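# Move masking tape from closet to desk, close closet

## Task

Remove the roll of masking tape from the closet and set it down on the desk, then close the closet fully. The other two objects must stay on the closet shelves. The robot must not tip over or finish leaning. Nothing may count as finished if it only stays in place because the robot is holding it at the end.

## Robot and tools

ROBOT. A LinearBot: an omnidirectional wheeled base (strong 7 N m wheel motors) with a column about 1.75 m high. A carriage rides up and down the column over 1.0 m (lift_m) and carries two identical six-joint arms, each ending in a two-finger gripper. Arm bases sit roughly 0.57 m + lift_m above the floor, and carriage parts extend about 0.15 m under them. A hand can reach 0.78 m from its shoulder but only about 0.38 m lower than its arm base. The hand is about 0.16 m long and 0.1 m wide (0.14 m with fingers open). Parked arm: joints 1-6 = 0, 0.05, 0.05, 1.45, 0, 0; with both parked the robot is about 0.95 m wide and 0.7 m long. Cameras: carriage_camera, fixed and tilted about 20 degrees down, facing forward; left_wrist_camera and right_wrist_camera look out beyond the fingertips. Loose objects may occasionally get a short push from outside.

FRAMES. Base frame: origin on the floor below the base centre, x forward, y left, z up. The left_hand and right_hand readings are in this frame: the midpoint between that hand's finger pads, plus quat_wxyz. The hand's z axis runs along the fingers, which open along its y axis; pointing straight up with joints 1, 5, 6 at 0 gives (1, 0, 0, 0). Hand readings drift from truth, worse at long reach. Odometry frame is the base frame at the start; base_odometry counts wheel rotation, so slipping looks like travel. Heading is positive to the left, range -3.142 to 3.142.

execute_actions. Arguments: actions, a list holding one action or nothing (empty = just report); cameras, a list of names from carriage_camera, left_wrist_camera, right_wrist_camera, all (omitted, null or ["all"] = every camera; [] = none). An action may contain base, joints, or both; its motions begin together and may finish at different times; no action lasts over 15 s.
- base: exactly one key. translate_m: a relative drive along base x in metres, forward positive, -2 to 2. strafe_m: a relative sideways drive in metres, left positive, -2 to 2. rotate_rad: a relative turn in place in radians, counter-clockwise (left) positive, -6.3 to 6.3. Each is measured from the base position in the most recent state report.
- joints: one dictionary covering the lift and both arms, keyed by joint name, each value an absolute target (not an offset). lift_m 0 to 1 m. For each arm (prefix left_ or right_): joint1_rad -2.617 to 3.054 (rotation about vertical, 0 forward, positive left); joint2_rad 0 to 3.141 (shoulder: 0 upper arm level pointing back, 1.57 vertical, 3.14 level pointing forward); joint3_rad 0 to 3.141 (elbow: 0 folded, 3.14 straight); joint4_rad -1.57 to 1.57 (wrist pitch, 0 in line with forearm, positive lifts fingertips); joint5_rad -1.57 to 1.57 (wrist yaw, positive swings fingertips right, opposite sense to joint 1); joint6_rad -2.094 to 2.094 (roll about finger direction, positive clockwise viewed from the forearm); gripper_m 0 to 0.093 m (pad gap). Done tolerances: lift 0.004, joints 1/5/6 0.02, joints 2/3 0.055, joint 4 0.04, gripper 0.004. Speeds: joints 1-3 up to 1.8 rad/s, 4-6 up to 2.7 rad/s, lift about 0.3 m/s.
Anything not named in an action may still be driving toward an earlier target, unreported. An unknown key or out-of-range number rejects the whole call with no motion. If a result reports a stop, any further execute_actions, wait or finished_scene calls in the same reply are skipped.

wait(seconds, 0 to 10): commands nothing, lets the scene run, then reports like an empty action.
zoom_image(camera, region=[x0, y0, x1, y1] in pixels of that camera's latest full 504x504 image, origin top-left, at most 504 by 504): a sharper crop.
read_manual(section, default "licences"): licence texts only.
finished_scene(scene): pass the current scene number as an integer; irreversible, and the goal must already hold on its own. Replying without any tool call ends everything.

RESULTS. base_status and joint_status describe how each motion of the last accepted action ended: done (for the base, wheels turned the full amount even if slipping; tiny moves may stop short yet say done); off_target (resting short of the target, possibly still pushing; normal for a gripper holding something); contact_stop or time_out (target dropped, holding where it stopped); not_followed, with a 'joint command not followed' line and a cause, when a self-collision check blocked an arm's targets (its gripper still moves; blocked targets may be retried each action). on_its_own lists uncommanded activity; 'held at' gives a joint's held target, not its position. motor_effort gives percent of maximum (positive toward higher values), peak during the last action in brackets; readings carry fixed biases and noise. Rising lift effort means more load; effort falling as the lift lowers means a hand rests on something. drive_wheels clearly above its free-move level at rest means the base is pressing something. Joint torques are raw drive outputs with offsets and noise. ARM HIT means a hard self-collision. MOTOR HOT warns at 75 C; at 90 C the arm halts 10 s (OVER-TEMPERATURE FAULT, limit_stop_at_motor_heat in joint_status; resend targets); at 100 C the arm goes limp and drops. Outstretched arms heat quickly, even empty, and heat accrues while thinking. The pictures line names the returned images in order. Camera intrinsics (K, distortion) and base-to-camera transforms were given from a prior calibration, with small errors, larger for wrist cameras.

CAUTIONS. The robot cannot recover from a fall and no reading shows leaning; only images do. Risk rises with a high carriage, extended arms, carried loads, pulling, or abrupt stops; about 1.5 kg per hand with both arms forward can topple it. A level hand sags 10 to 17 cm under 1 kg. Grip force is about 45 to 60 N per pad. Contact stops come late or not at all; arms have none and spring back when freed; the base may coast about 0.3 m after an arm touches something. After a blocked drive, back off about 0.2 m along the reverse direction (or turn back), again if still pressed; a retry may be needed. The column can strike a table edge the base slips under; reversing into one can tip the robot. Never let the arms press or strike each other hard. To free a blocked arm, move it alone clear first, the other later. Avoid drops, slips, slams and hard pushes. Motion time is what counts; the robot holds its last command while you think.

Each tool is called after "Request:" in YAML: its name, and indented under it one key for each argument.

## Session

Request:
execute_actions:
  actions: []

Scene clock: 0.00 s.
Joint torques (N m, as the arm reports them, + toward a larger angle): no reading
base_odometry: x=+0.000 y=+0.000 heading=+0.000 (m, m, rad; odometry frame)
base_status: not commanded
joint_positions: lift_m=+0.302 left_joint1_rad=+0.022 left_joint2_rad=+0.046 left_joint3_rad=+0.041 left_joint4_rad=+1.421 left_joint5_rad=-0.028 left_joint6_rad=-0.013 left_gripper_m=+0.094 right_joint1_rad=-0.015 right_joint2_rad=+0.052 right_joint3_rad=+0.050 right_joint4_rad=+1.516 right_joint5_rad=+0.046 right_joint6_rad=-0.018 right_gripper_m=+0.095
joint_status: not commanded
motor_effort: lift_m=+18 drive_wheels=+0 (%)
left_hand: x=+0.3237 y=+0.3485 z=+1.3117 quat_wxyz=(+0.997, -0.015, +0.077, +0.005) (m; base frame)
right_hand: x=+0.2992 y=-0.3510 z=+1.3167 quat_wxyz=(+0.999, +0.023, +0.028, -0.017) (m; base frame)
pictures: carriage_camera, left_wrist_camera, right_wrist_camera
camera_calibration (this result's frames):
carriage_camera: T_world_to_cam=[[0.0130433, -0.998044, 0.0611319, -0.0832193], [-0.357447, -0.0617512, -0.93189, 1.28139], [0.933842, -0.00969653, -0.357553, 0.277779], [0, 0, 0, 1]] pos_world=[0.199713, -0.00123578, 1.29852]
left_wrist_camera: T_world_to_cam=[[0.0541624, -0.998165, 0.027059, 0.300144], [0.719967, 0.0202612, -0.693712, 0.682434], [0.691891, 0.0570548, 0.719744, -1.06794], [0, 0, 0, 1]] pos_world=[0.231315, 0.346698, 1.23394]
right_wrist_camera: T_world_to_cam=[[0.0165005, -0.999134, -0.0382078, -0.299224], [0.768005, 0.0371334, -0.639366, 0.631155], [0.640231, -0.0187939, 0.767953, -1.08166], [0, 0, 0, 1]] pos_world=[0.212722, -0.342731, 1.22277]
Images, in order (width x height): carriage_camera 504x504, left_wrist_camera 504x504, right_wrist_camera 504x504.

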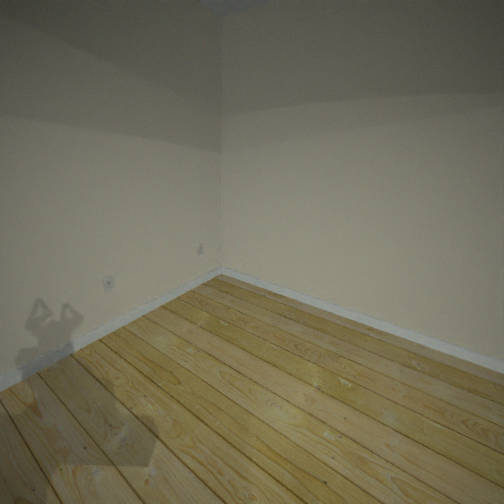

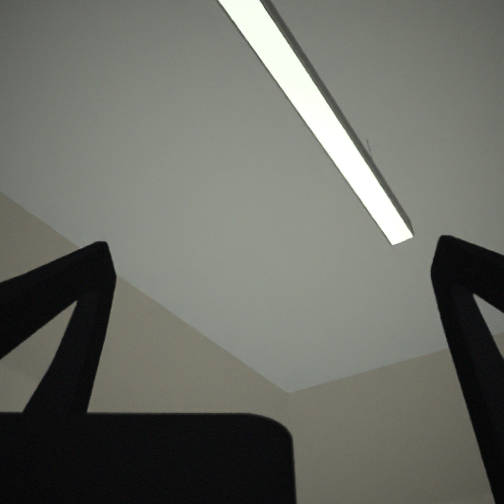

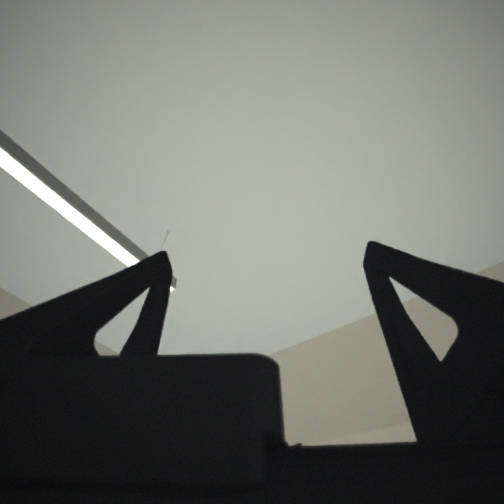

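Request:
execute_actions:
  actions:
    - {"joints":{"left_joint1_rad":2.2,"left_joint2_rad":1.5,"left_joint3_rad":0.6,"left_joint4_rad":1.3,"right_joint1_rad":-2.0,"right_joint2_rad":1.5,"right_joint3_rad":0.6,"right_joint4_rad":1.3}}
  cameras: ["left_wrist_camera","right_wrist_camera"]

Scene clock: 5.37 s.
Joint torques (N m, as the arm reports them, + toward a larger angle): left_arm=[ 0.   -5.17  7.16  2.33  0.05  0.03] | right_arm=[ 0.13 -6.84  8.36  2.27 -0.07  0.03]
base_odometry: x=+0.000 y=+0.000 heading=+0.000 (m, m, rad; odometry frame)
base_status: not commanded
joint_positions: lift_m=+0.302 left_joint1_rad=+2.198 left_joint2_rad=+1.499 left_joint3_rad=+0.590 left_joint4_rad=+1.286 left_joint5_rad=-0.027 left_joint6_rad=-0.013 left_gripper_m=+0.094 right_joint1_rad=-1.999 right_joint2_rad=+1.499 right_joint3_rad=+0.591 right_joint4_rad=+1.283 right_joint5_rad=+0.047 right_joint6_rad=-0.018 right_gripper_m=+0.095
joint_status: all done
motor_effort: lift_m=+18(19) drive_wheels=+0(0) (%)
left_hand: x=+0.0294 y=+0.6862 z=+1.1959 quat_wxyz=(+0.374, -0.507, +0.242, +0.738) (m; base frame)
right_hand: x=+0.0993 y=-0.7286 z=+1.1951 quat_wxyz=(+0.429, +0.481, +0.292, -0.706) (m; base frame)
pictures: left_wrist_camera, right_wrist_camera
camera_calibration (this result's frames):
left_wrist_camera: T_world_to_cam=[[0.786011, 0.618038, -0.014713, -0.424314], [0.131039, -0.189818, -0.973035, 1.30264], [-0.604166, 0.762888, -0.230186, -0.110364], [0, 0, 0, 1]] pos_world=[0.0961404, 0.5937, 1.23586]
right_wrist_camera: T_world_to_cam=[[-0.899392, 0.434867, -0.0445613, 0.465524], [0.152488, 0.216563, -0.964286, 1.30115], [-0.409686, -0.874066, -0.261087, -0.156468], [0, 0, 0, 1]] pos_world=[0.156177, -0.620986, 1.23457]
Images, in order (width x height): left_wrist_camera 504x504, right_wrist_camera 504x504.

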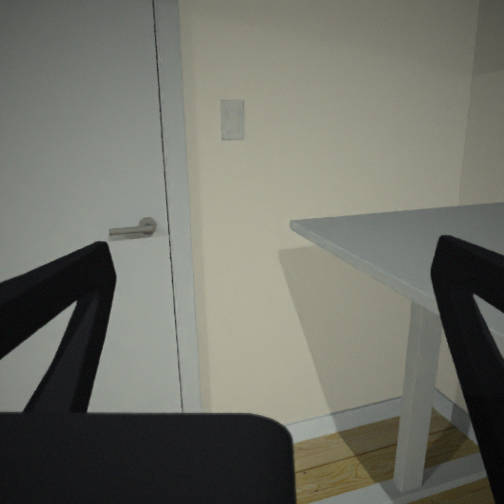

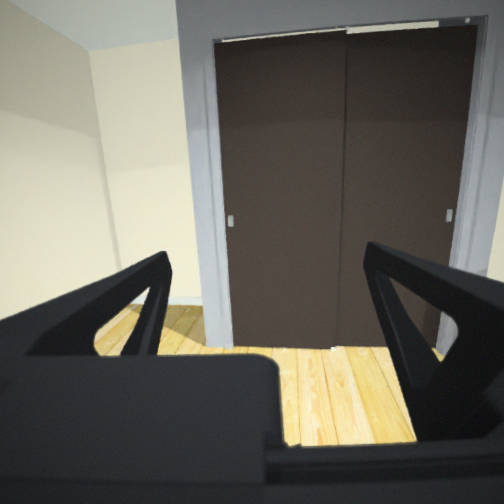

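Request:
zoom_image:
  camera: "right_wrist_camera"
  region: [190, 0, 504, 120]

Request:
execute_actions:
  actions:
    - {"base":{"rotate_rad":-2.12},"joints":{"lift_m":0.262,"left_joint1_rad":0,"left_joint2_rad":1.0,"left_joint3_rad":0.3,"left_joint4_rad":0.74,"left_joint5_rad":0,"left_joint6_rad":0,"left_gripper_m":0,"right_joint1_rad":0,"right_joint2_rad":1.0,"right_joint3_rad":0.3,"right_joint4_rad":0.74,"right_joint5_rad":0,"right_joint6_rad":0,"right_gripper_m":0}}
  cameras: ["carriage_camera"]

Region (190, 0, 504, 120) of right_wrist_camera's 504x504 image, scaled by 1.605, with more detail than that image has; it fills the top 193 rows of this view, and the rest is white.

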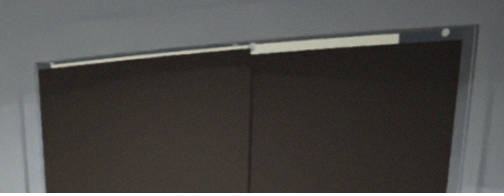

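Scene clock: 31.57 s.
Joint torques (N m, as the arm reports them, + toward a larger angle): left_arm=[-0.25 -2.96  6.11  2.42  0.11  0.03] | right_arm=[ 0.69 -3.88  7.54  2.4  -0.02  0.07]
base_odometry: x=+0.000 y=+0.000 heading=-2.120 (m, m, rad; odometry frame)
base_status: done
joint_positions: lift_m=+0.262 left_joint1_rad=+0.004 left_joint2_rad=+1.013 left_joint3_rad=+0.319 left_joint4_rad=+0.744 left_joint5_rad=-0.006 left_joint6_rad=-0.004 left_gripper_m=+0.000 right_joint1_rad=-0.006 right_joint2_rad=+1.012 right_joint3_rad=+0.311 right_joint4_rad=+0.740 right_joint5_rad=+0.000 right_joint6_rad=-0.005 right_gripper_m=+0.001
joint_status: all done
motor_effort: lift_m=+19(22) drive_wheels=+6(15) (%)
left_hand: x=+0.6366 y=+0.3452 z=+1.0839 quat_wxyz=(+0.725, -0.005, +0.689, +0.002) (m; base frame)
right_hand: x=+0.6358 y=-0.3449 z=+1.0794 quat_wxyz=(+0.721, +0.000, +0.693, -0.004) (m; base frame)
pictures: carriage_camera
camera_calibration (this result's frames):
carriage_camera: T_world_to_cam=[[0.0130433, -0.998044, 0.0611319, -0.0807766], [-0.357447, -0.0617512, -0.93189, 1.24415], [0.933842, -0.00969653, -0.357553, 0.263491], [0, 0, 0, 1]] pos_world=[0.199713, -0.00123578, 1.25856]
Images, in order (width x height): carriage_camera 504x504.

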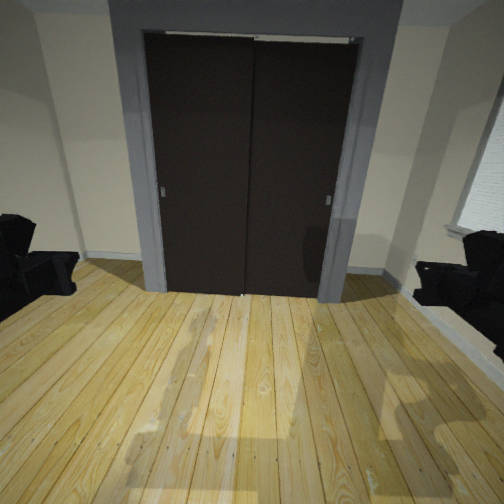

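Request:
zoom_image:
  camera: "carriage_camera"
  region: [120, 270, 380, 504]

Request:
zoom_image:
  camera: "carriage_camera"
  region: [130, 170, 370, 320]

Region (120, 270, 380, 504) of carriage_camera's 504x504 image, scaled by 1.938, with more detail than that image has; it fills the top 454 rows of this view, and the rest is white.

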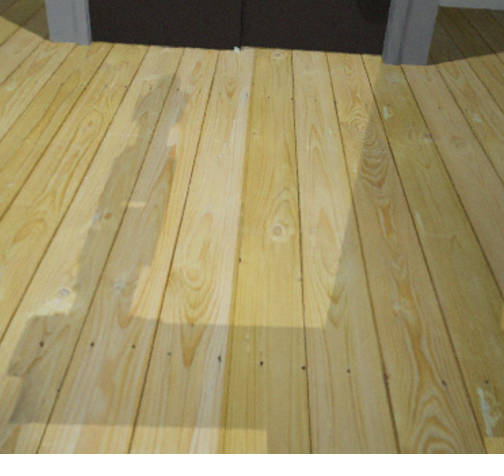

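Region (130, 170, 370, 320) of carriage_camera's 504x504 image, scaled by 2.100, with more detail than that image has; it fills the top 315 rows of this view, and the rest is white.

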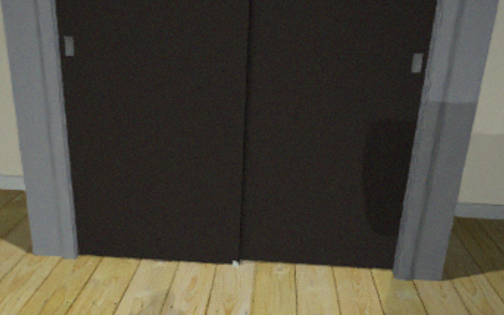

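Request:
execute_actions:
  actions:
    - {"base":{"rotate_rad":0.276},"joints":{"lift_m":0.17,"left_joint1_rad":0.05,"left_joint5_rad":-0.12,"right_joint2_rad":0.05,"right_joint3_rad":0.05,"right_joint4_rad":1.45}}
  cameras: []

Request:
execute_actions:
  actions:
    - {"base":{"translate_m":1.49}}
  cameras: []

Request:
execute_actions:
  actions:
    - {"base":{"rotate_rad":-0.31}}
  cameras: ["carriage_camera","left_wrist_camera"]

Scene clock: 81.23 s.
Joint torques (N m, as the arm reports them, + toward a larger angle): left_arm=[ 0.48 -3.07  6.08  2.56 -0.03  0.09] | right_arm=[ 0.46  3.7   6.92 -0.13 -0.04  0.07]
base_odometry: x=+0.000 y=+0.000 heading=-1.844 (m, m, rad; odometry frame)
base_status: done
joint_positions: lift_m=+0.170 left_joint1_rad=+0.044 left_joint2_rad=+1.011 left_joint3_rad=+0.319 left_joint4_rad=+0.734 left_joint5_rad=-0.113 left_joint6_rad=-0.004 left_gripper_m=+0.000 right_joint1_rad=-0.006 right_joint2_rad=+0.060 right_joint3_rad=+0.047 right_joint4_rad=+1.452 right_joint5_rad=+0.000 right_joint6_rad=-0.005 right_gripper_m=+0.001
joint_status: all done
motor_effort: lift_m=+19(21) drive_wheels=-5(8) (%)
left_hand: x=+0.6343 y=+0.3776 z=+0.9897 quat_wxyz=(+0.720, -0.057, +0.690, +0.054) (m; base frame)
right_hand: x=+0.3184 y=-0.3431 z=+1.1826 quat_wxyz=(+0.998, +0.000, +0.065, -0.005) (m; base frame)
pictures: none
No camera images: the call's "cameras" was empty. Leave "cameras" out to get every camera's image.

Scene clock: 86.60 s.
Joint torques (N m, as the arm reports them, + toward a larger angle): left_arm=[ 0.6  -3.17  6.07  2.54 -0.01  0.06] | right_arm=[ 0.66  3.86  6.71 -0.15 -0.03  0.1 ]
base_odometry: x=-0.405 y=-1.434 heading=-1.845 (m, m, rad; odometry frame)
base_status: done
joint_positions: lift_m=+0.170 left_joint1_rad=+0.044 left_joint2_rad=+1.011 left_joint3_rad=+0.319 left_joint4_rad=+0.735 left_joint5_rad=-0.113 left_joint6_rad=-0.004 left_gripper_m=+0.000 right_joint1_rad=-0.006 right_joint2_rad=+0.060 right_joint3_rad=+0.047 right_joint4_rad=+1.453 right_joint5_rad=+0.000 right_joint6_rad=-0.005 right_gripper_m=+0.001
joint_status: not commanded
motor_effort: lift_m=+19(19) drive_wheels=-6(17) (%)
left_hand: x=+0.6343 y=+0.3776 z=+0.9900 quat_wxyz=(+0.720, -0.057, +0.690, +0.054) (m; base frame)
right_hand: x=+0.3183 y=-0.3431 z=+1.1826 quat_wxyz=(+0.998, +0.000, +0.065, -0.005) (m; base frame)
pictures: none
No camera images: the call's "cameras" was empty. Leave "cameras" out to get every camera's image.

Scene clock: 88.13 s.
Joint torques (N m, as the arm reports them, + toward a larger angle): left_arm=[ 0.31 -3.03  5.95  2.54  0.02  0.08] | right_arm=[ 0.66  3.82  7.01 -0.11 -0.07  0.13]
base_odometry: x=-0.405 y=-1.434 heading=-2.155 (m, m, rad; odometry frame)
base_status: done
joint_positions: lift_m=+0.170 left_joint1_rad=+0.045 left_joint2_rad=+1.011 left_joint3_rad=+0.319 left_joint4_rad=+0.736 left_joint5_rad=-0.115 left_joint6_rad=-0.004 left_gripper_m=+0.000 right_joint1_rad=-0.006 right_joint2_rad=+0.060 right_joint3_rad=+0.047 right_joint4_rad=+1.449 right_joint5_rad=+0.000 right_joint6_rad=-0.005 right_gripper_m=+0.001
joint_status: not commanded
motor_effort: lift_m=+18(18) drive_wheels=+8(9) (%)
left_hand: x=+0.6341 y=+0.3785 z=+0.9902 quat_wxyz=(+0.720, -0.059, +0.689, +0.055) (m; base frame)
right_hand: x=+0.3191 y=-0.3430 z=+1.1825 quat_wxyz=(+0.998, +0.000, +0.067, -0.005) (m; base frame)
pictures: carriage_camera, left_wrist_camera
camera_calibration (this result's frames):
carriage_camera: T_world_to_cam=[[0.0130433, -0.998044, 0.0611319, -0.0751549], [-0.357447, -0.0617512, -0.93189, 1.15846], [0.933842, -0.00969653, -0.357553, 0.230611], [0, 0, 0, 1]] pos_world=[0.199713, -0.00123578, 1.1666]
left_wrist_camera: T_world_to_cam=[[0.16505, -0.985767, -0.0319772, 0.305407], [-0.534463, -0.0621442, -0.842904, 1.20973], [0.828919, 0.156212, -0.537113, 0.0671225], [0, 0, 0, 1]] pos_world=[0.540511, 0.365753, 1.06551]
Images, in order (width x height): carriage_camera 504x504, left_wrist_camera 504x504.

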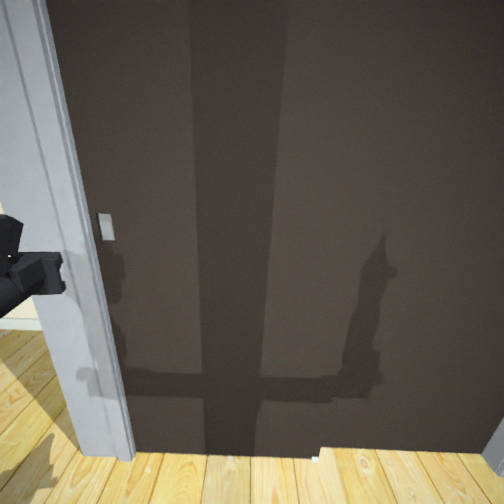

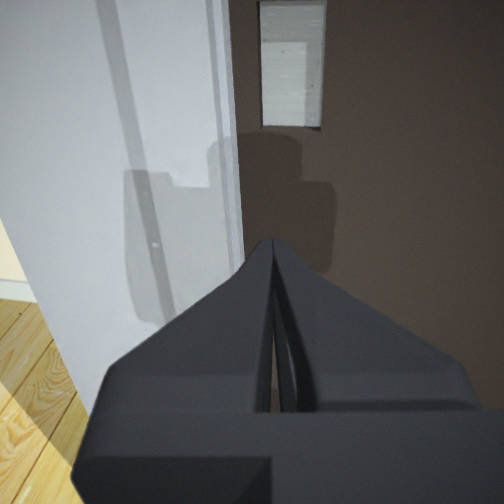

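Request:
zoom_image:
  camera: "left_wrist_camera"
  region: [200, 0, 360, 160]

Request:
zoom_image:
  camera: "carriage_camera"
  region: [70, 190, 140, 260]

Request:
zoom_image:
  camera: "carriage_camera"
  region: [60, 420, 504, 504]

Region (200, 0, 360, 160) of left_wrist_camera's 504x504 image, scaled by 3.150, with more detail than that image has.

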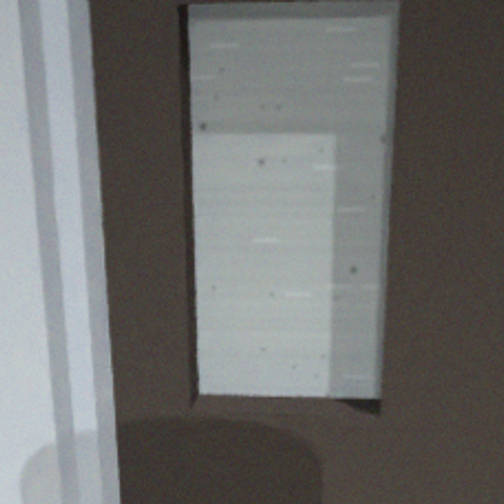

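Region (70, 190, 140, 260) of carriage_camera's 504x504 image, scaled by 7.200, with more detail than that image has.

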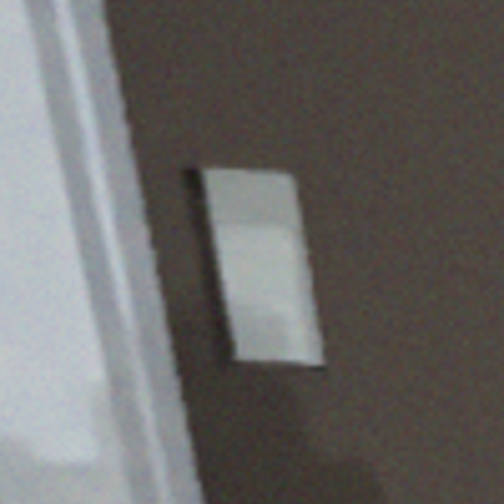

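Region (60, 420, 504, 504) of carriage_camera's 504x504 image, scaled by 1.135, with more detail than that image has; it fills the top 95 rows of this view, and the rest is white.

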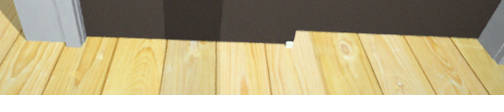

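Request:
execute_actions:
  actions:
    - {"base":{"translate_m":0.155},"joints":{"lift_m":0.188}}
  cameras: ["left_wrist_camera"]

Scene clock: 108.97 s.
Joint torques (N m, as the arm reports them, + toward a larger angle): left_arm=[ 0.44 -2.8   6.52  2.51 -0.02  0.07] | right_arm=[ 0.7   3.73  6.69 -0.13  0.    0.09]
base_odometry: x=-0.491 y=-1.563 heading=-2.157 (m, m, rad; odometry frame)
base_status: done
joint_positions: lift_m=+0.188 left_joint1_rad=+0.045 left_joint2_rad=+1.008 left_joint3_rad=+0.313 left_joint4_rad=+0.742 left_joint5_rad=-0.115 left_joint6_rad=-0.004 left_gripper_m=+0.000 right_joint1_rad=-0.006 right_joint2_rad=+0.060 right_joint3_rad=+0.047 right_joint4_rad=+1.450 right_joint5_rad=+0.000 right_joint6_rad=-0.005 right_gripper_m=+0.001
joint_status: all done
motor_effort: lift_m=+18(21) drive_wheels=+7(12) (%)
left_hand: x=+0.6332 y=+0.3785 z=+1.0082 quat_wxyz=(+0.721, -0.059, +0.688, +0.055) (m; base frame)
right_hand: x=+0.3188 y=-0.3431 z=+1.2006 quat_wxyz=(+0.998, +0.000, +0.066, -0.005) (m; base frame)
pictures: left_wrist_camera
camera_calibration (this result's frames):
left_wrist_camera: T_world_to_cam=[[0.165171, -0.985761, -0.031518, 0.305557], [-0.531247, -0.0619986, -0.844945, 1.2243], [0.83096, 0.156305, -0.533923, 0.0730316], [0, 0, 0, 1]] pos_world=[0.539249, 0.365696, 1.08309]
Images, in order (width x height): left_wrist_camera 504x504.

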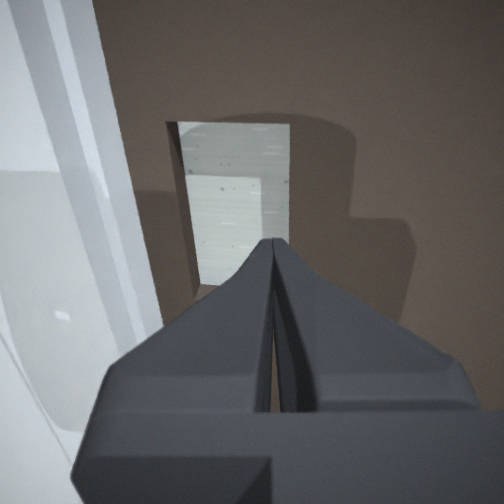

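Request:
execute_actions:
  actions:
    - {"base":{"translate_m":0.038},"joints":{"left_joint1_rad":0.095}}
  cameras: ["left_wrist_camera"]

Scene clock: 117.00 s.
Joint torques (N m, as the arm reports them, + toward a larger angle): left_arm=[ 0.41 -2.76  6.57  2.49 -0.01  0.1 ] | right_arm=[ 0.68  3.85  6.78 -0.15 -0.06  0.09]
base_odometry: x=-0.512 y=-1.595 heading=-2.158 (m, m, rad; odometry frame)
base_status: done
joint_positions: lift_m=+0.188 left_joint1_rad=+0.090 left_joint2_rad=+1.008 left_joint3_rad=+0.313 left_joint4_rad=+0.742 left_joint5_rad=-0.116 left_joint6_rad=-0.004 left_gripper_m=+0.000 right_joint1_rad=-0.006 right_joint2_rad=+0.060 right_joint3_rad=+0.047 right_joint4_rad=+1.450 right_joint5_rad=+0.000 right_joint6_rad=-0.005 right_gripper_m=+0.001
joint_status: all done
motor_effort: lift_m=+18(18) drive_wheels=-5(13) (%)
left_hand: x=+0.6312 y=+0.3942 z=+1.0080 quat_wxyz=(+0.720, -0.074, +0.687, +0.071) (m; base frame)
right_hand: x=+0.3188 y=-0.3431 z=+1.2006 quat_wxyz=(+0.998, +0.000, +0.066, -0.005) (m; base frame)
pictures: left_wrist_camera
camera_calibration (this result's frames):
left_wrist_camera: T_world_to_cam=[[0.210083, -0.977174, -0.0315748, 0.289774], [-0.528493, -0.086332, -0.844537, 1.2315], [0.822533, 0.19411, -0.534566, 0.0631585], [0, 0, 0, 1]] pos_world=[0.538014, 0.377218, 1.08296]
Images, in order (width x height): left_wrist_camera 504x504.

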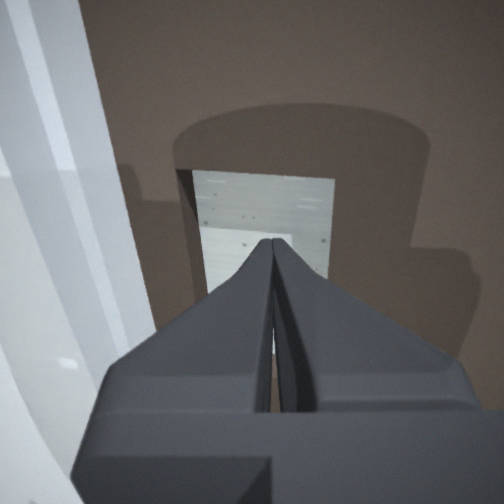

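Request:
execute_actions:
  actions:
    - {"base":{"translate_m":0.011}}
  cameras: []

Request:
execute_actions:
  actions:
    - {"base":{"strafe_m":-0.3},"joints":{"left_joint1_rad":0.085,"left_joint5_rad":-0.10}}
  cameras: ["carriage_camera","left_wrist_camera"]

Scene clock: 122.33 s.
Joint torques (N m, as the arm reports them, + toward a larger angle): left_arm=[ 0.37 -2.11  7.13  2.43  0.06  0.07] | right_arm=[ 0.77  3.75  6.85 -0.12 -0.03  0.11]
base_odometry: x=-0.518 y=-1.604 heading=-2.159 (m, m, rad; odometry frame)
base_status: done
joint_positions: lift_m=+0.188 left_joint1_rad=+0.090 left_joint2_rad=+0.999 left_joint3_rad=+0.305 left_joint4_rad=+0.744 left_joint5_rad=-0.121 left_joint6_rad=-0.004 left_gripper_m=+0.000 right_joint1_rad=-0.006 right_joint2_rad=+0.060 right_joint3_rad=+0.047 right_joint4_rad=+1.451 right_joint5_rad=+0.000 right_joint6_rad=-0.005 right_gripper_m=+0.001
joint_status: not commanded
motor_effort: lift_m=+18(18) drive_wheels=+6(11) (%)
left_hand: x=+0.6290 y=+0.3948 z=+1.0076 quat_wxyz=(+0.721, -0.076, +0.685, +0.073) (m; base frame)
right_hand: x=+0.3187 y=-0.3431 z=+1.2006 quat_wxyz=(+0.998, +0.000, +0.066, -0.005) (m; base frame)
pictures: none
No camera images: the call's "cameras" was empty. Leave "cameras" out to get every camera's image.

Scene clock: 124.90 s.
Joint torques (N m, as the arm reports them, + toward a larger angle): left_arm=[-2.79 -1.78  7.36  2.44  1.67  0.05] | right_arm=[ 0.64  3.74  6.74 -0.15 -0.04  0.08]
base_odometry: x=-0.768 y=-1.438 heading=-2.158 (m, m, rad; odometry frame)
base_status: done
joint_positions: lift_m=+0.188 left_joint1_rad=+0.117 left_joint2_rad=+0.995 left_joint3_rad=+0.299 left_joint4_rad=+0.741 left_joint5_rad=-0.244 left_joint6_rad=-0.004 left_gripper_m=+0.000 right_joint1_rad=-0.006 right_joint2_rad=+0.060 right_joint3_rad=+0.047 right_joint4_rad=+1.451 right_joint5_rad=+0.000 right_joint6_rad=-0.005 right_gripper_m=+0.001
joint_status: left_joint1_rad off_target (ended at +0.117, target +0.085); left_joint5_rad off_target (ended at -0.243, target -0.100)
motor_effort: lift_m=+18(18) drive_wheels=+4(11) (%)
left_hand: x=+0.6203 y=+0.4242 z=+1.0054 quat_wxyz=(+0.712, -0.129, +0.679, +0.124) (m; base frame)
right_hand: x=+0.3186 y=-0.3431 z=+1.2006 quat_wxyz=(+0.998, +0.000, +0.066, -0.005) (m; base frame)
pictures: carriage_camera, left_wrist_camera
camera_calibration (this result's frames):
carriage_camera: T_world_to_cam=[[0.0130433, -0.998044, 0.0611319, -0.0762574], [-0.357447, -0.0617512, -0.93189, 1.17526], [0.933842, -0.00969653, -0.357553, 0.237059], [0, 0, 0, 1]] pos_world=[0.199713, -0.00123578, 1.18464]
left_wrist_camera: T_world_to_cam=[[0.357815, -0.933426, -0.0261469, 0.205593], [-0.509316, -0.171617, -0.843294, 1.24919], [0.782665, 0.31506, -0.536816, 0.0405696], [0, 0, 0, 1]] pos_world=[0.530919, 0.393507, 1.08059]
Images, in order (width x height): carriage_camera 504x504, left_wrist_camera 504x504.

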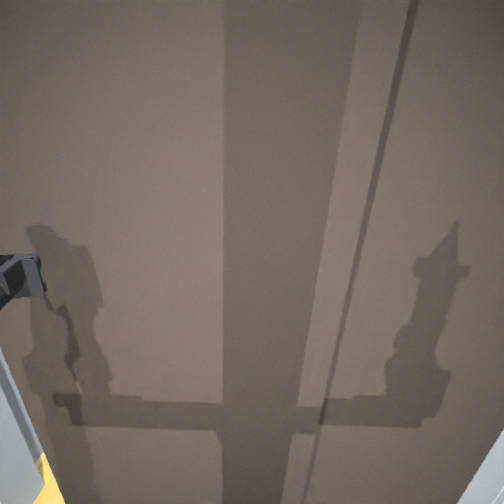

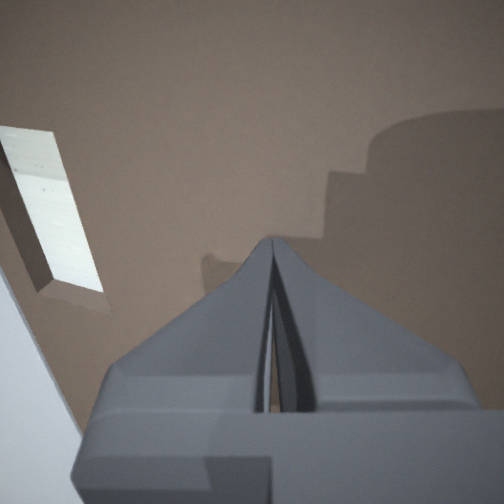

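Request:
execute_actions:
  actions:
    - {"joints":{"left_joint2_rad":0.8,"left_joint3_rad":0.1}}
  cameras: []

Request:
execute_actions:
  actions:
    - {"base":{"strafe_m":0.24},"joints":{"left_joint1_rad":0.05,"left_joint5_rad":0.2}}
  cameras: ["carriage_camera","left_wrist_camera"]

Scene clock: 135.40 s.
Joint torques (N m, as the arm reports them, + toward a larger angle): left_arm=[-0.7  -1.62  6.64  2.47  0.19  0.09] | right_arm=[ 0.71  3.9   6.91 -0.15 -0.06  0.09]
base_odometry: x=-0.768 y=-1.438 heading=-2.158 (m, m, rad; odometry frame)
base_status: not commanded
joint_positions: lift_m=+0.188 left_joint1_rad=+0.093 left_joint2_rad=+0.812 left_joint3_rad=+0.113 left_joint4_rad=+0.740 left_joint5_rad=-0.112 left_joint6_rad=-0.004 left_gripper_m=+0.000 right_joint1_rad=-0.006 right_joint2_rad=+0.060 right_joint3_rad=+0.047 right_joint4_rad=+1.451 right_joint5_rad=+0.000 right_joint6_rad=-0.005 right_gripper_m=+0.001
joint_status: all done
on_its_own: left_joint1_rad moved -0.024 to your old target +0.085; left_joint5_rad moved +0.132 to your old target -0.100
motor_effort: lift_m=+18(18) drive_wheels=+3(3) (%)
left_hand: x=+0.5901 y=+0.3906 z=+0.9739 quat_wxyz=(+0.718, -0.074, +0.689, +0.071) (m; base frame)
right_hand: x=+0.3186 y=-0.3431 z=+1.2006 quat_wxyz=(+0.998, +0.000, +0.066, -0.005) (m; base frame)
pictures: none
No camera images: the call's "cameras" was empty. Leave "cameras" out to get every camera's image.

Scene clock: 137.77 s.
Joint torques (N m, as the arm reports them, + toward a larger angle): left_arm=[-0.66 -1.64  6.46  2.48  0.14  0.05] | right_arm=[ 0.63  3.76  6.83 -0.14 -0.07  0.07]
base_odometry: x=-0.568 y=-1.571 heading=-2.159 (m, m, rad; odometry frame)
base_status: done
joint_positions: lift_m=+0.188 left_joint1_rad=+0.056 left_joint2_rad=+0.812 left_joint3_rad=+0.113 left_joint4_rad=+0.740 left_joint5_rad=+0.193 left_joint6_rad=-0.004 left_gripper_m=+0.000 right_joint1_rad=-0.006 right_joint2_rad=+0.060 right_joint3_rad=+0.047 right_joint4_rad=+1.451 right_joint5_rad=+0.000 right_joint6_rad=-0.005 right_gripper_m=+0.001
joint_status: all done
motor_effort: lift_m=+18(18) drive_wheels=+2(8) (%)
left_hand: x=+0.5925 y=+0.3272 z=+0.9739 quat_wxyz=(+0.720, +0.049, +0.691, -0.048) (m; base frame)
right_hand: x=+0.3186 y=-0.3431 z=+1.2006 quat_wxyz=(+0.998, +0.000, +0.066, -0.005) (m; base frame)
pictures: carriage_camera, left_wrist_camera
camera_calibration (this result's frames):
carriage_camera: T_world_to_cam=[[0.0130433, -0.998044, 0.0611319, -0.0762569], [-0.357447, -0.0617512, -0.93189, 1.17525], [0.933842, -0.00969653, -0.357553, 0.237056], [0, 0, 0, 1]] pos_world=[0.199713, -0.00123578, 1.18463]
left_wrist_camera: T_world_to_cam=[[-0.130602, -0.990421, -0.0448252, 0.450373], [-0.530091, 0.107965, -0.841039, 1.11047], [0.837823, -0.0860798, -0.539114, 0.176837], [0, 0, 0, 1]] pos_world=[0.499311, 0.341389, 1.04947]
Images, in order (width x height): carriage_camera 504x504, left_wrist_camera 504x504.

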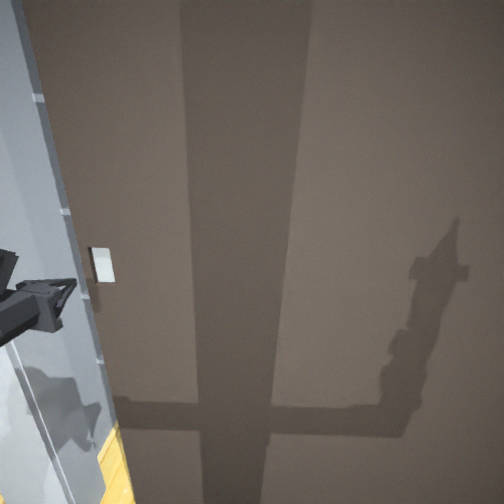

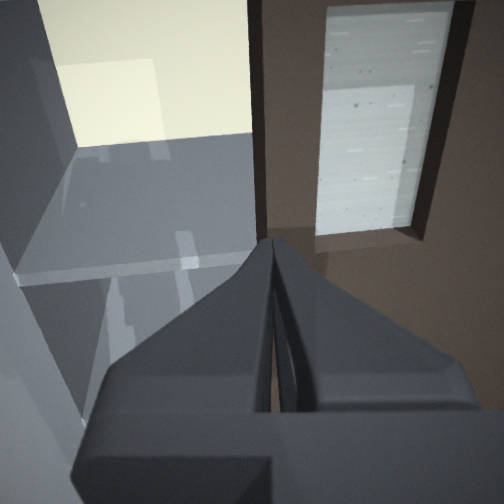

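Request:
execute_actions:
  actions:
    - {"joints":{"left_joint1_rad":0.15,"left_joint5_rad":0.27,"left_joint2_rad":1.16,"left_joint3_rad":0.46}}
  cameras: ["carriage_camera","left_wrist_camera"]

Scene clock: 144.47 s.
Joint torques (N m, as the arm reports them, + toward a larger angle): left_arm=[ 0.5  -2.71  8.42  2.47  0.15  0.09] | right_arm=[ 0.71  3.54  6.93 -0.17 -0.05  0.1 ]
base_odometry: x=-0.568 y=-1.571 heading=-2.159 (m, m, rad; odometry frame)
base_status: not commanded
joint_positions: lift_m=+0.188 left_joint1_rad=+0.145 left_joint2_rad=+1.151 left_joint3_rad=+0.443 left_joint4_rad=+0.739 left_joint5_rad=+0.262 left_joint6_rad=-0.004 left_gripper_m=+0.000 right_joint1_rad=-0.006 right_joint2_rad=+0.060 right_joint3_rad=+0.047 right_joint4_rad=+1.451 right_joint5_rad=+0.000 right_joint6_rad=-0.005 right_gripper_m=+0.001
joint_status: all done
motor_effort: lift_m=+18(18) drive_wheels=+2(2) (%)
left_hand: x=+0.6641 y=+0.3533 z=+1.0190 quat_wxyz=(+0.717, +0.042, +0.695, -0.040) (m; base frame)
right_hand: x=+0.3186 y=-0.3431 z=+1.2006 quat_wxyz=(+0.998, +0.000, +0.066, -0.005) (m; base frame)
pictures: carriage_camera, left_wrist_camera
camera_calibration (this result's frames):
carriage_camera: T_world_to_cam=[[0.0130433, -0.998044, 0.0611319, -0.0762569], [-0.357447, -0.0617512, -0.93189, 1.17525], [0.933842, -0.00969653, -0.357553, 0.237056], [0, 0, 0, 1]] pos_world=[0.199713, -0.00123578, 1.18463]
left_wrist_camera: T_world_to_cam=[[-0.111342, -0.992759, -0.0450757, 0.475941], [-0.540621, 0.098567, -0.835472, 1.18814], [0.833866, -0.0686542, -0.547681, 0.148646], [0, 0, 0, 1]] pos_world=[0.571377, 0.365589, 1.09552]
Images, in order (width x height): carriage_camera 504x504, left_wrist_camera 504x504.

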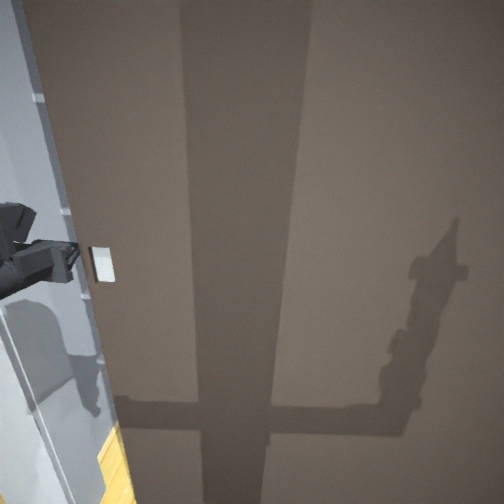

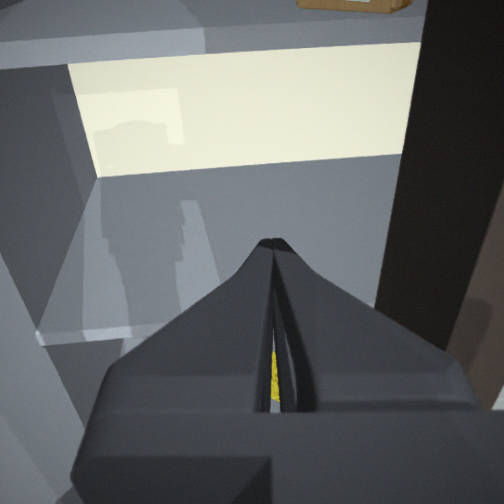

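Request:
execute_actions:
  actions:
    - {"base":{"strafe_m":-0.42},"joints":{"left_joint1_rad":0.14}}
  cameras: ["carriage_camera","left_wrist_camera"]

Scene clock: 153.13 s.
Joint torques (N m, as the arm reports them, + toward a larger angle): left_arm=[-0.64 -2.38  8.46  2.46  0.17  0.1 ] | right_arm=[ 0.58  3.72  6.79 -0.14 -0.05  0.08]
base_odometry: x=-0.918 y=-1.339 heading=-2.158 (m, m, rad; odometry frame)
base_status: done
joint_positions: lift_m=+0.188 left_joint1_rad=+0.146 left_joint2_rad=+1.151 left_joint3_rad=+0.443 left_joint4_rad=+0.738 left_joint5_rad=+0.261 left_joint6_rad=-0.007 left_gripper_m=+0.000 right_joint1_rad=-0.006 right_joint2_rad=+0.060 right_joint3_rad=+0.047 right_joint4_rad=+1.451 right_joint5_rad=+0.000 right_joint6_rad=-0.005 right_gripper_m=+0.001
joint_status: all done
motor_effort: lift_m=+18(18) drive_wheels=+2(15) (%)
left_hand: x=+0.6640 y=+0.3540 z=+1.0188 quat_wxyz=(+0.716, +0.040, +0.695, -0.041) (m; base frame)
right_hand: x=+0.3187 y=-0.3431 z=+1.2006 quat_wxyz=(+0.998, +0.000, +0.066, -0.005) (m; base frame)
pictures: carriage_camera, left_wrist_camera
camera_calibration (this result's frames):
carriage_camera: T_world_to_cam=[[0.0130433, -0.998044, 0.0611319, -0.0762569], [-0.357447, -0.0617512, -0.93189, 1.17525], [0.933842, -0.00969653, -0.357553, 0.237056], [0, 0, 0, 1]] pos_world=[0.199713, -0.00123578, 1.18463]
left_wrist_camera: T_world_to_cam=[[-0.109599, -0.993112, -0.0414426, 0.47184], [-0.541756, 0.0946405, -0.835191, 1.18978], [0.83336, -0.0690846, -0.548397, 0.14981], [0, 0, 0, 1]] pos_world=[0.57144, 0.366337, 1.0954]
Images, in order (width x height): carriage_camera 504x504, left_wrist_camera 504x504.

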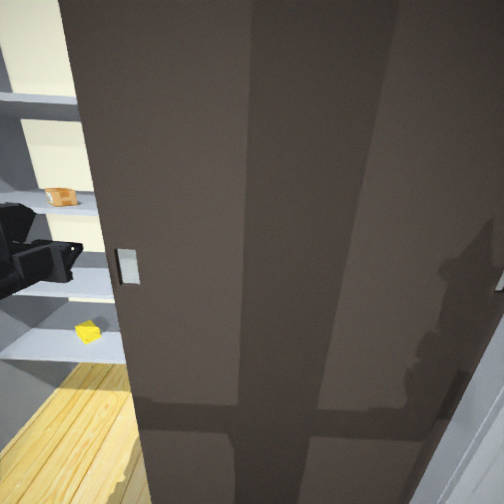

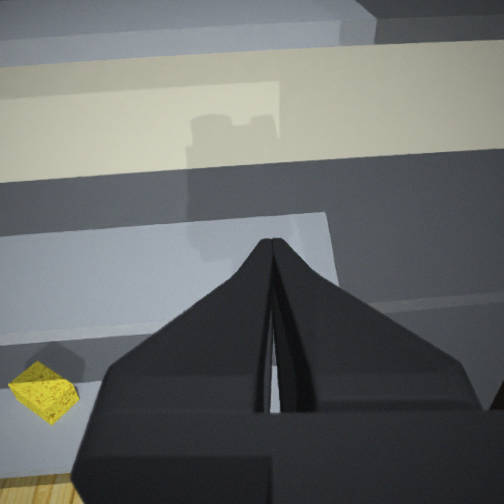

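Request:
execute_actions:
  actions:
    - {"joints":{"lift_m":0.3,"left_joint1_rad":0.3,"left_joint2_rad":1.85,"left_joint3_rad":1.15,"left_joint4_rad":1.0,"left_joint5_rad":0.95}}
  cameras: ["carriage_camera","left_wrist_camera"]

Scene clock: 164.07 s.
Joint torques (N m, as the arm reports them, + toward a larger angle): left_arm=[ 0.15 -8.89  8.64  1.99  0.06  0.1 ] | right_arm=[ 0.68  3.64  6.85 -0.11 -0.04  0.08]
base_odometry: x=-0.918 y=-1.339 heading=-2.158 (m, m, rad; odometry frame)
base_status: not commanded
joint_positions: lift_m=+0.300 left_joint1_rad=+0.299 left_joint2_rad=+1.850 left_joint3_rad=+1.125 left_joint4_rad=+0.999 left_joint5_rad=+0.939 left_joint6_rad=-0.007 left_gripper_m=+0.000 right_joint1_rad=-0.006 right_joint2_rad=+0.060 right_joint3_rad=+0.047 right_joint4_rad=+1.450 right_joint5_rad=+0.000 right_joint6_rad=-0.005 right_gripper_m=+0.001
joint_status: all done
motor_effort: lift_m=+18(20) drive_wheels=+2(2) (%)
left_hand: x=+0.7884 y=+0.3531 z=+1.1795 quat_wxyz=(+0.743, +0.274, +0.587, -0.167) (m; base frame)
right_hand: x=+0.3188 y=-0.3430 z=+1.3126 quat_wxyz=(+0.998, +0.000, +0.066, -0.005) (m; base frame)
pictures: carriage_camera, left_wrist_camera
camera_calibration (this result's frames):
carriage_camera: T_world_to_cam=[[0.0130433, -0.998044, 0.0611319, -0.083106], [-0.357447, -0.0617512, -0.93189, 1.27966], [0.933842, -0.00969653, -0.357553, 0.277116], [0, 0, 0, 1]] pos_world=[0.199713, -0.00123578, 1.29667]
left_wrist_camera: T_world_to_cam=[[-0.556527, -0.792304, -0.250064, 1.01877], [-0.221984, 0.431839, -0.874207, 1.06627], [0.800625, -0.43101, -0.41621, 0.131909], [0, 0, 0, 1]] pos_world=[0.69806, 0.403572, 1.2418]
Images, in order (width x height): carriage_camera 504x504, left_wrist_camera 504x504.

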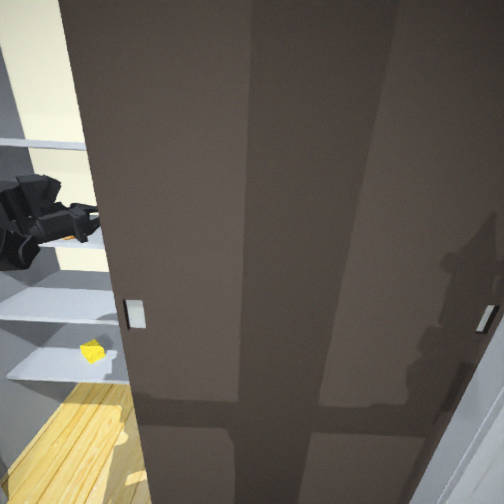

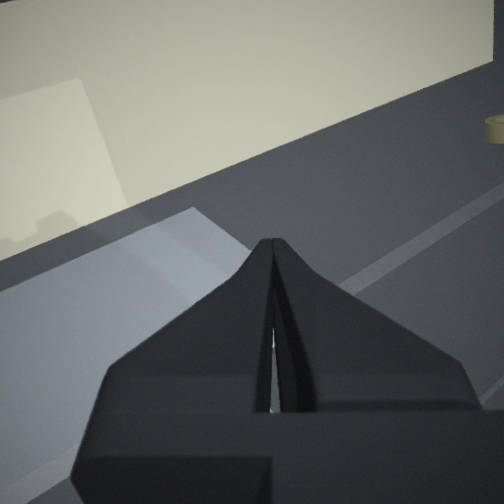

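Request:
execute_actions:
  actions:
    - {"joints":{"left_joint2_rad":0.5,"left_joint3_rad":0.1,"left_joint4_rad":1.45,"left_joint5_rad":0.2,"right_joint1_rad":0,"right_joint2_rad":0.8,"right_joint3_rad":0.1,"right_joint4_rad":0.74,"right_joint5_rad":0.1}}
  cameras: []

Request:
execute_actions:
  actions:
    - {"base":{"strafe_m":-0.2},"joints":{"lift_m":0.17,"left_joint1_rad":0,"left_joint2_rad":0.05,"left_joint3_rad":0.05,"left_joint5_rad":0}}
  cameras: ["carriage_camera","right_wrist_camera"]

Scene clock: 219.63 s.
Joint torques (N m, as the arm reports them, + toward a larger angle): left_arm=[ 0.11  0.71  5.69  0.89 -0.17  0.06] | right_arm=[0.6  0.28 9.52 2.56 0.03 0.12]
base_odometry: x=-0.918 y=-1.339 heading=-2.158 (m, m, rad; odometry frame)
base_status: not commanded
joint_positions: lift_m=+0.300 left_joint1_rad=+0.299 left_joint2_rad=+0.508 left_joint3_rad=+0.116 left_joint4_rad=+1.451 left_joint5_rad=+0.209 left_joint6_rad=-0.007 left_gripper_m=+0.000 right_joint1_rad=-0.006 right_joint2_rad=+0.792 right_joint3_rad=+0.089 right_joint4_rad=+0.726 right_joint5_rad=+0.096 right_joint6_rad=-0.005 right_gripper_m=+0.001
joint_status: all done
motor_effort: lift_m=+18(19) drive_wheels=+2(2) (%)
left_hand: x=+0.4450 y=+0.3551 z=+1.2975 quat_wxyz=(+0.956, +0.061, +0.264, +0.114) (m; base frame)
right_hand: x=+0.5893 y=-0.3610 z=+1.0769 quat_wxyz=(+0.714, +0.035, +0.698, -0.037) (m; base frame)
pictures: none
No camera images: the call's "cameras" was empty. Leave "cameras" out to get every camera's image.

Scene clock: 221.80 s.
Joint torques (N m, as the arm reports them, + toward a larger angle): left_arm=[-0.23  3.22  4.7  -0.18 -0.04  0.12] | right_arm=[ 0.75  0.24  9.56  2.6  -0.01  0.07]
base_odometry: x=-1.085 y=-1.228 heading=-2.158 (m, m, rad; odometry frame)
base_status: done
joint_positions: lift_m=+0.170 left_joint1_rad=+0.004 left_joint2_rad=+0.054 left_joint3_rad=+0.067 left_joint4_rad=+1.454 left_joint5_rad=+0.007 left_joint6_rad=-0.007 left_gripper_m=+0.000 right_joint1_rad=-0.006 right_joint2_rad=+0.792 right_joint3_rad=+0.089 right_joint4_rad=+0.728 right_joint5_rad=+0.097 right_joint6_rad=-0.005 right_gripper_m=+0.001
joint_status: all done
motor_effort: lift_m=+19(16) drive_wheels=-1(8) (%)
left_hand: x=+0.3101 y=+0.3417 z=+1.1882 quat_wxyz=(+0.999, +0.003, +0.052, -0.001) (m; base frame)
right_hand: x=+0.5892 y=-0.3612 z=+0.9472 quat_wxyz=(+0.715, +0.035, +0.698, -0.037) (m; base frame)
pictures: carriage_camera, right_wrist_camera
camera_calibration (this result's frames):
carriage_camera: T_world_to_cam=[[0.0130433, -0.998044, 0.0611319, -0.0751524], [-0.357447, -0.0617512, -0.93189, 1.15842], [0.933842, -0.00969653, -0.357553, 0.230596], [0, 0, 0, 1]] pos_world=[0.199713, -0.00123578, 1.16656]
right_wrist_camera: T_world_to_cam=[[-0.0912861, -0.994614, -0.049092, -0.252825], [-0.570913, 0.0926631, -0.815764, 1.14867], [0.81592, -0.0464406, -0.576297, 0.175965], [0, 0, 0, 1]] pos_world=[0.489137, -0.349731, 1.02604]
Images, in order (width x height): carriage_camera 504x504, right_wrist_camera 504x504.

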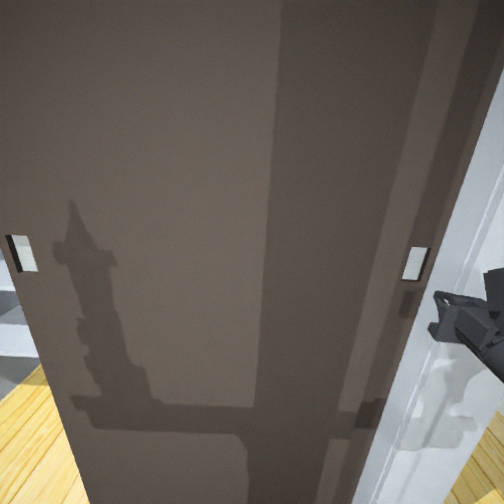

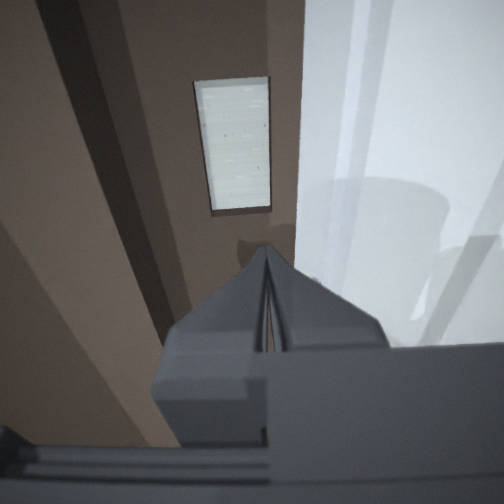

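Request:
zoom_image:
  camera: "right_wrist_camera"
  region: [140, 60, 340, 260]

Region (140, 60, 340, 260) of right_wrist_camera's 504x504 image, scaled by 2.520, with more detail than that image has.

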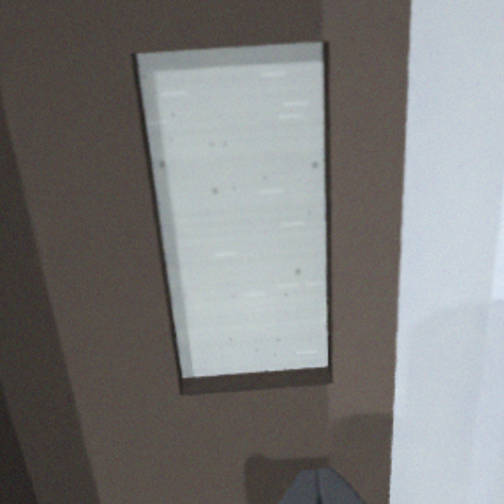

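Request:
execute_actions:
  actions:
    - {"joints":{"lift_m":0.16,"right_joint1_rad":0.09,"right_joint2_rad":1.04,"right_joint3_rad":0.34,"right_joint5_rad":0.2}}
  cameras: ["right_wrist_camera"]

Request:
zoom_image:
  camera: "right_wrist_camera"
  region: [160, 140, 400, 380]

Scene clock: 235.23 s.
Joint torques (N m, as the arm reports them, + toward a larger angle): left_arm=[-0.4   3.02  4.82 -0.17 -0.01  0.14] | right_arm=[ 0.64 -1.56  9.85  2.51 -0.03  0.08]
base_odometry: x=-1.085 y=-1.228 heading=-2.158 (m, m, rad; odometry frame)
base_status: not commanded
joint_positions: lift_m=+0.160 left_joint1_rad=+0.004 left_joint2_rad=+0.054 left_joint3_rad=+0.064 left_joint4_rad=+1.453 left_joint5_rad=+0.007 left_joint6_rad=-0.007 left_gripper_m=+0.000 right_joint1_rad=+0.084 right_joint2_rad=+1.028 right_joint3_rad=+0.325 right_joint4_rad=+0.731 right_joint5_rad=+0.195 right_joint6_rad=-0.005 right_gripper_m=+0.001
joint_status: all done
motor_effort: lift_m=+19(20) drive_wheels=-1(1) (%)
left_hand: x=+0.3114 y=+0.3418 z=+1.1772 quat_wxyz=(+0.999, +0.003, +0.054, -0.001) (m; base frame)
right_hand: x=+0.6376 y=-0.3463 z=+0.9765 quat_wxyz=(+0.716, +0.039, +0.696, -0.039) (m; base frame)
pictures: right_wrist_camera
camera_calibration (this result's frames):
right_wrist_camera: T_world_to_cam=[[-0.0986303, -0.993753, -0.0522196, -0.224104], [-0.566847, 0.0992347, -0.817824, 1.20053], [0.817897, -0.0510617, -0.573094, 0.148065], [0, 0, 0, 1]] pos_world=[0.537309, -0.334277, 1.05497]
Images, in order (width x height): right_wrist_camera 504x504.

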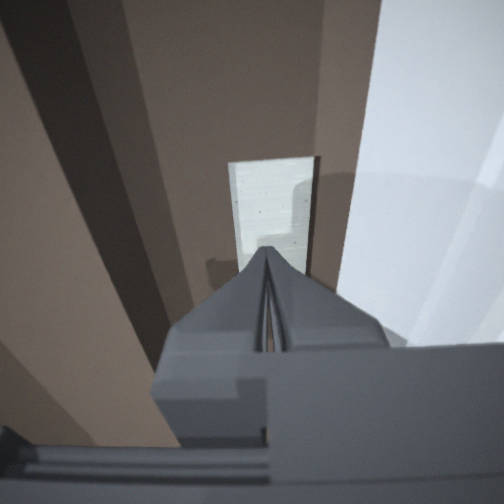

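Region (160, 140, 400, 380) of right_wrist_camera's 504x504 image, scaled by 2.100, with more detail than that image has.

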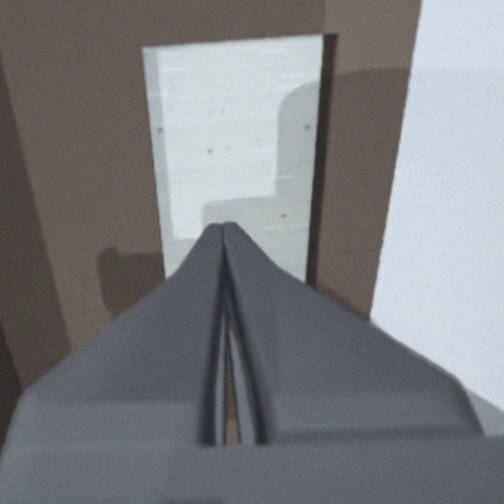

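Request:
execute_actions:
  actions:
    - {"joints":{"right_joint2_rad":1.12,"right_joint3_rad":0.42}}
  cameras: ["right_wrist_camera"]

Scene clock: 241.80 s.
Joint torques (N m, as the arm reports them, + toward a larger angle): left_arm=[-0.52  3.06  4.87 -0.16 -0.02  0.1 ] | right_arm=[ 0.61 -2.68 10.02  2.54  0.    0.05]
base_odometry: x=-1.085 y=-1.228 heading=-2.158 (m, m, rad; odometry frame)
base_status: not commanded
joint_positions: lift_m=+0.160 left_joint1_rad=+0.004 left_joint2_rad=+0.054 left_joint3_rad=+0.064 left_joint4_rad=+1.453 left_joint5_rad=+0.007 left_joint6_rad=-0.007 left_gripper_m=+0.000 right_joint1_rad=+0.084 right_joint2_rad=+1.111 right_joint3_rad=+0.404 right_joint4_rad=+0.731 right_joint5_rad=+0.195 right_joint6_rad=-0.005 right_gripper_m=+0.001
joint_status: all done
motor_effort: lift_m=+19(19) drive_wheels=+2(1) (%)
left_hand: x=+0.3114 y=+0.3418 z=+1.1772 quat_wxyz=(+0.999, +0.003, +0.054, -0.001) (m; base frame)
right_hand: x=+0.6562 y=-0.3448 z=+0.9850 quat_wxyz=(+0.714, +0.039, +0.697, -0.040) (m; base frame)
pictures: right_wrist_camera
camera_calibration (this result's frames):
right_wrist_camera: T_world_to_cam=[[-0.0996051, -0.993695, -0.0514731, -0.220475], [-0.570188, 0.0993956, -0.815479, 1.21777], [0.815454, -0.0518766, -0.576493, 0.142509], [0, 0, 0, 1]] pos_world=[0.556189, -0.332733, 1.06388]
Images, in order (width x height): right_wrist_camera 504x504.

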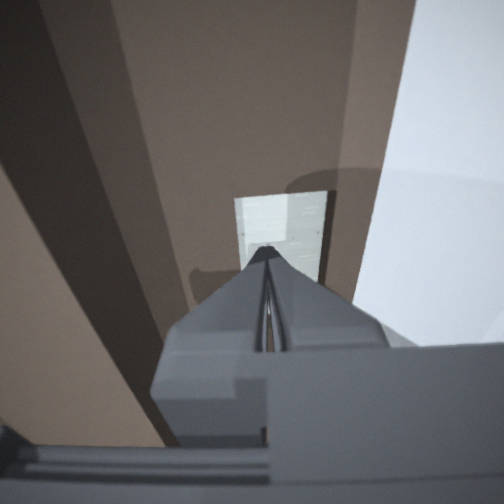

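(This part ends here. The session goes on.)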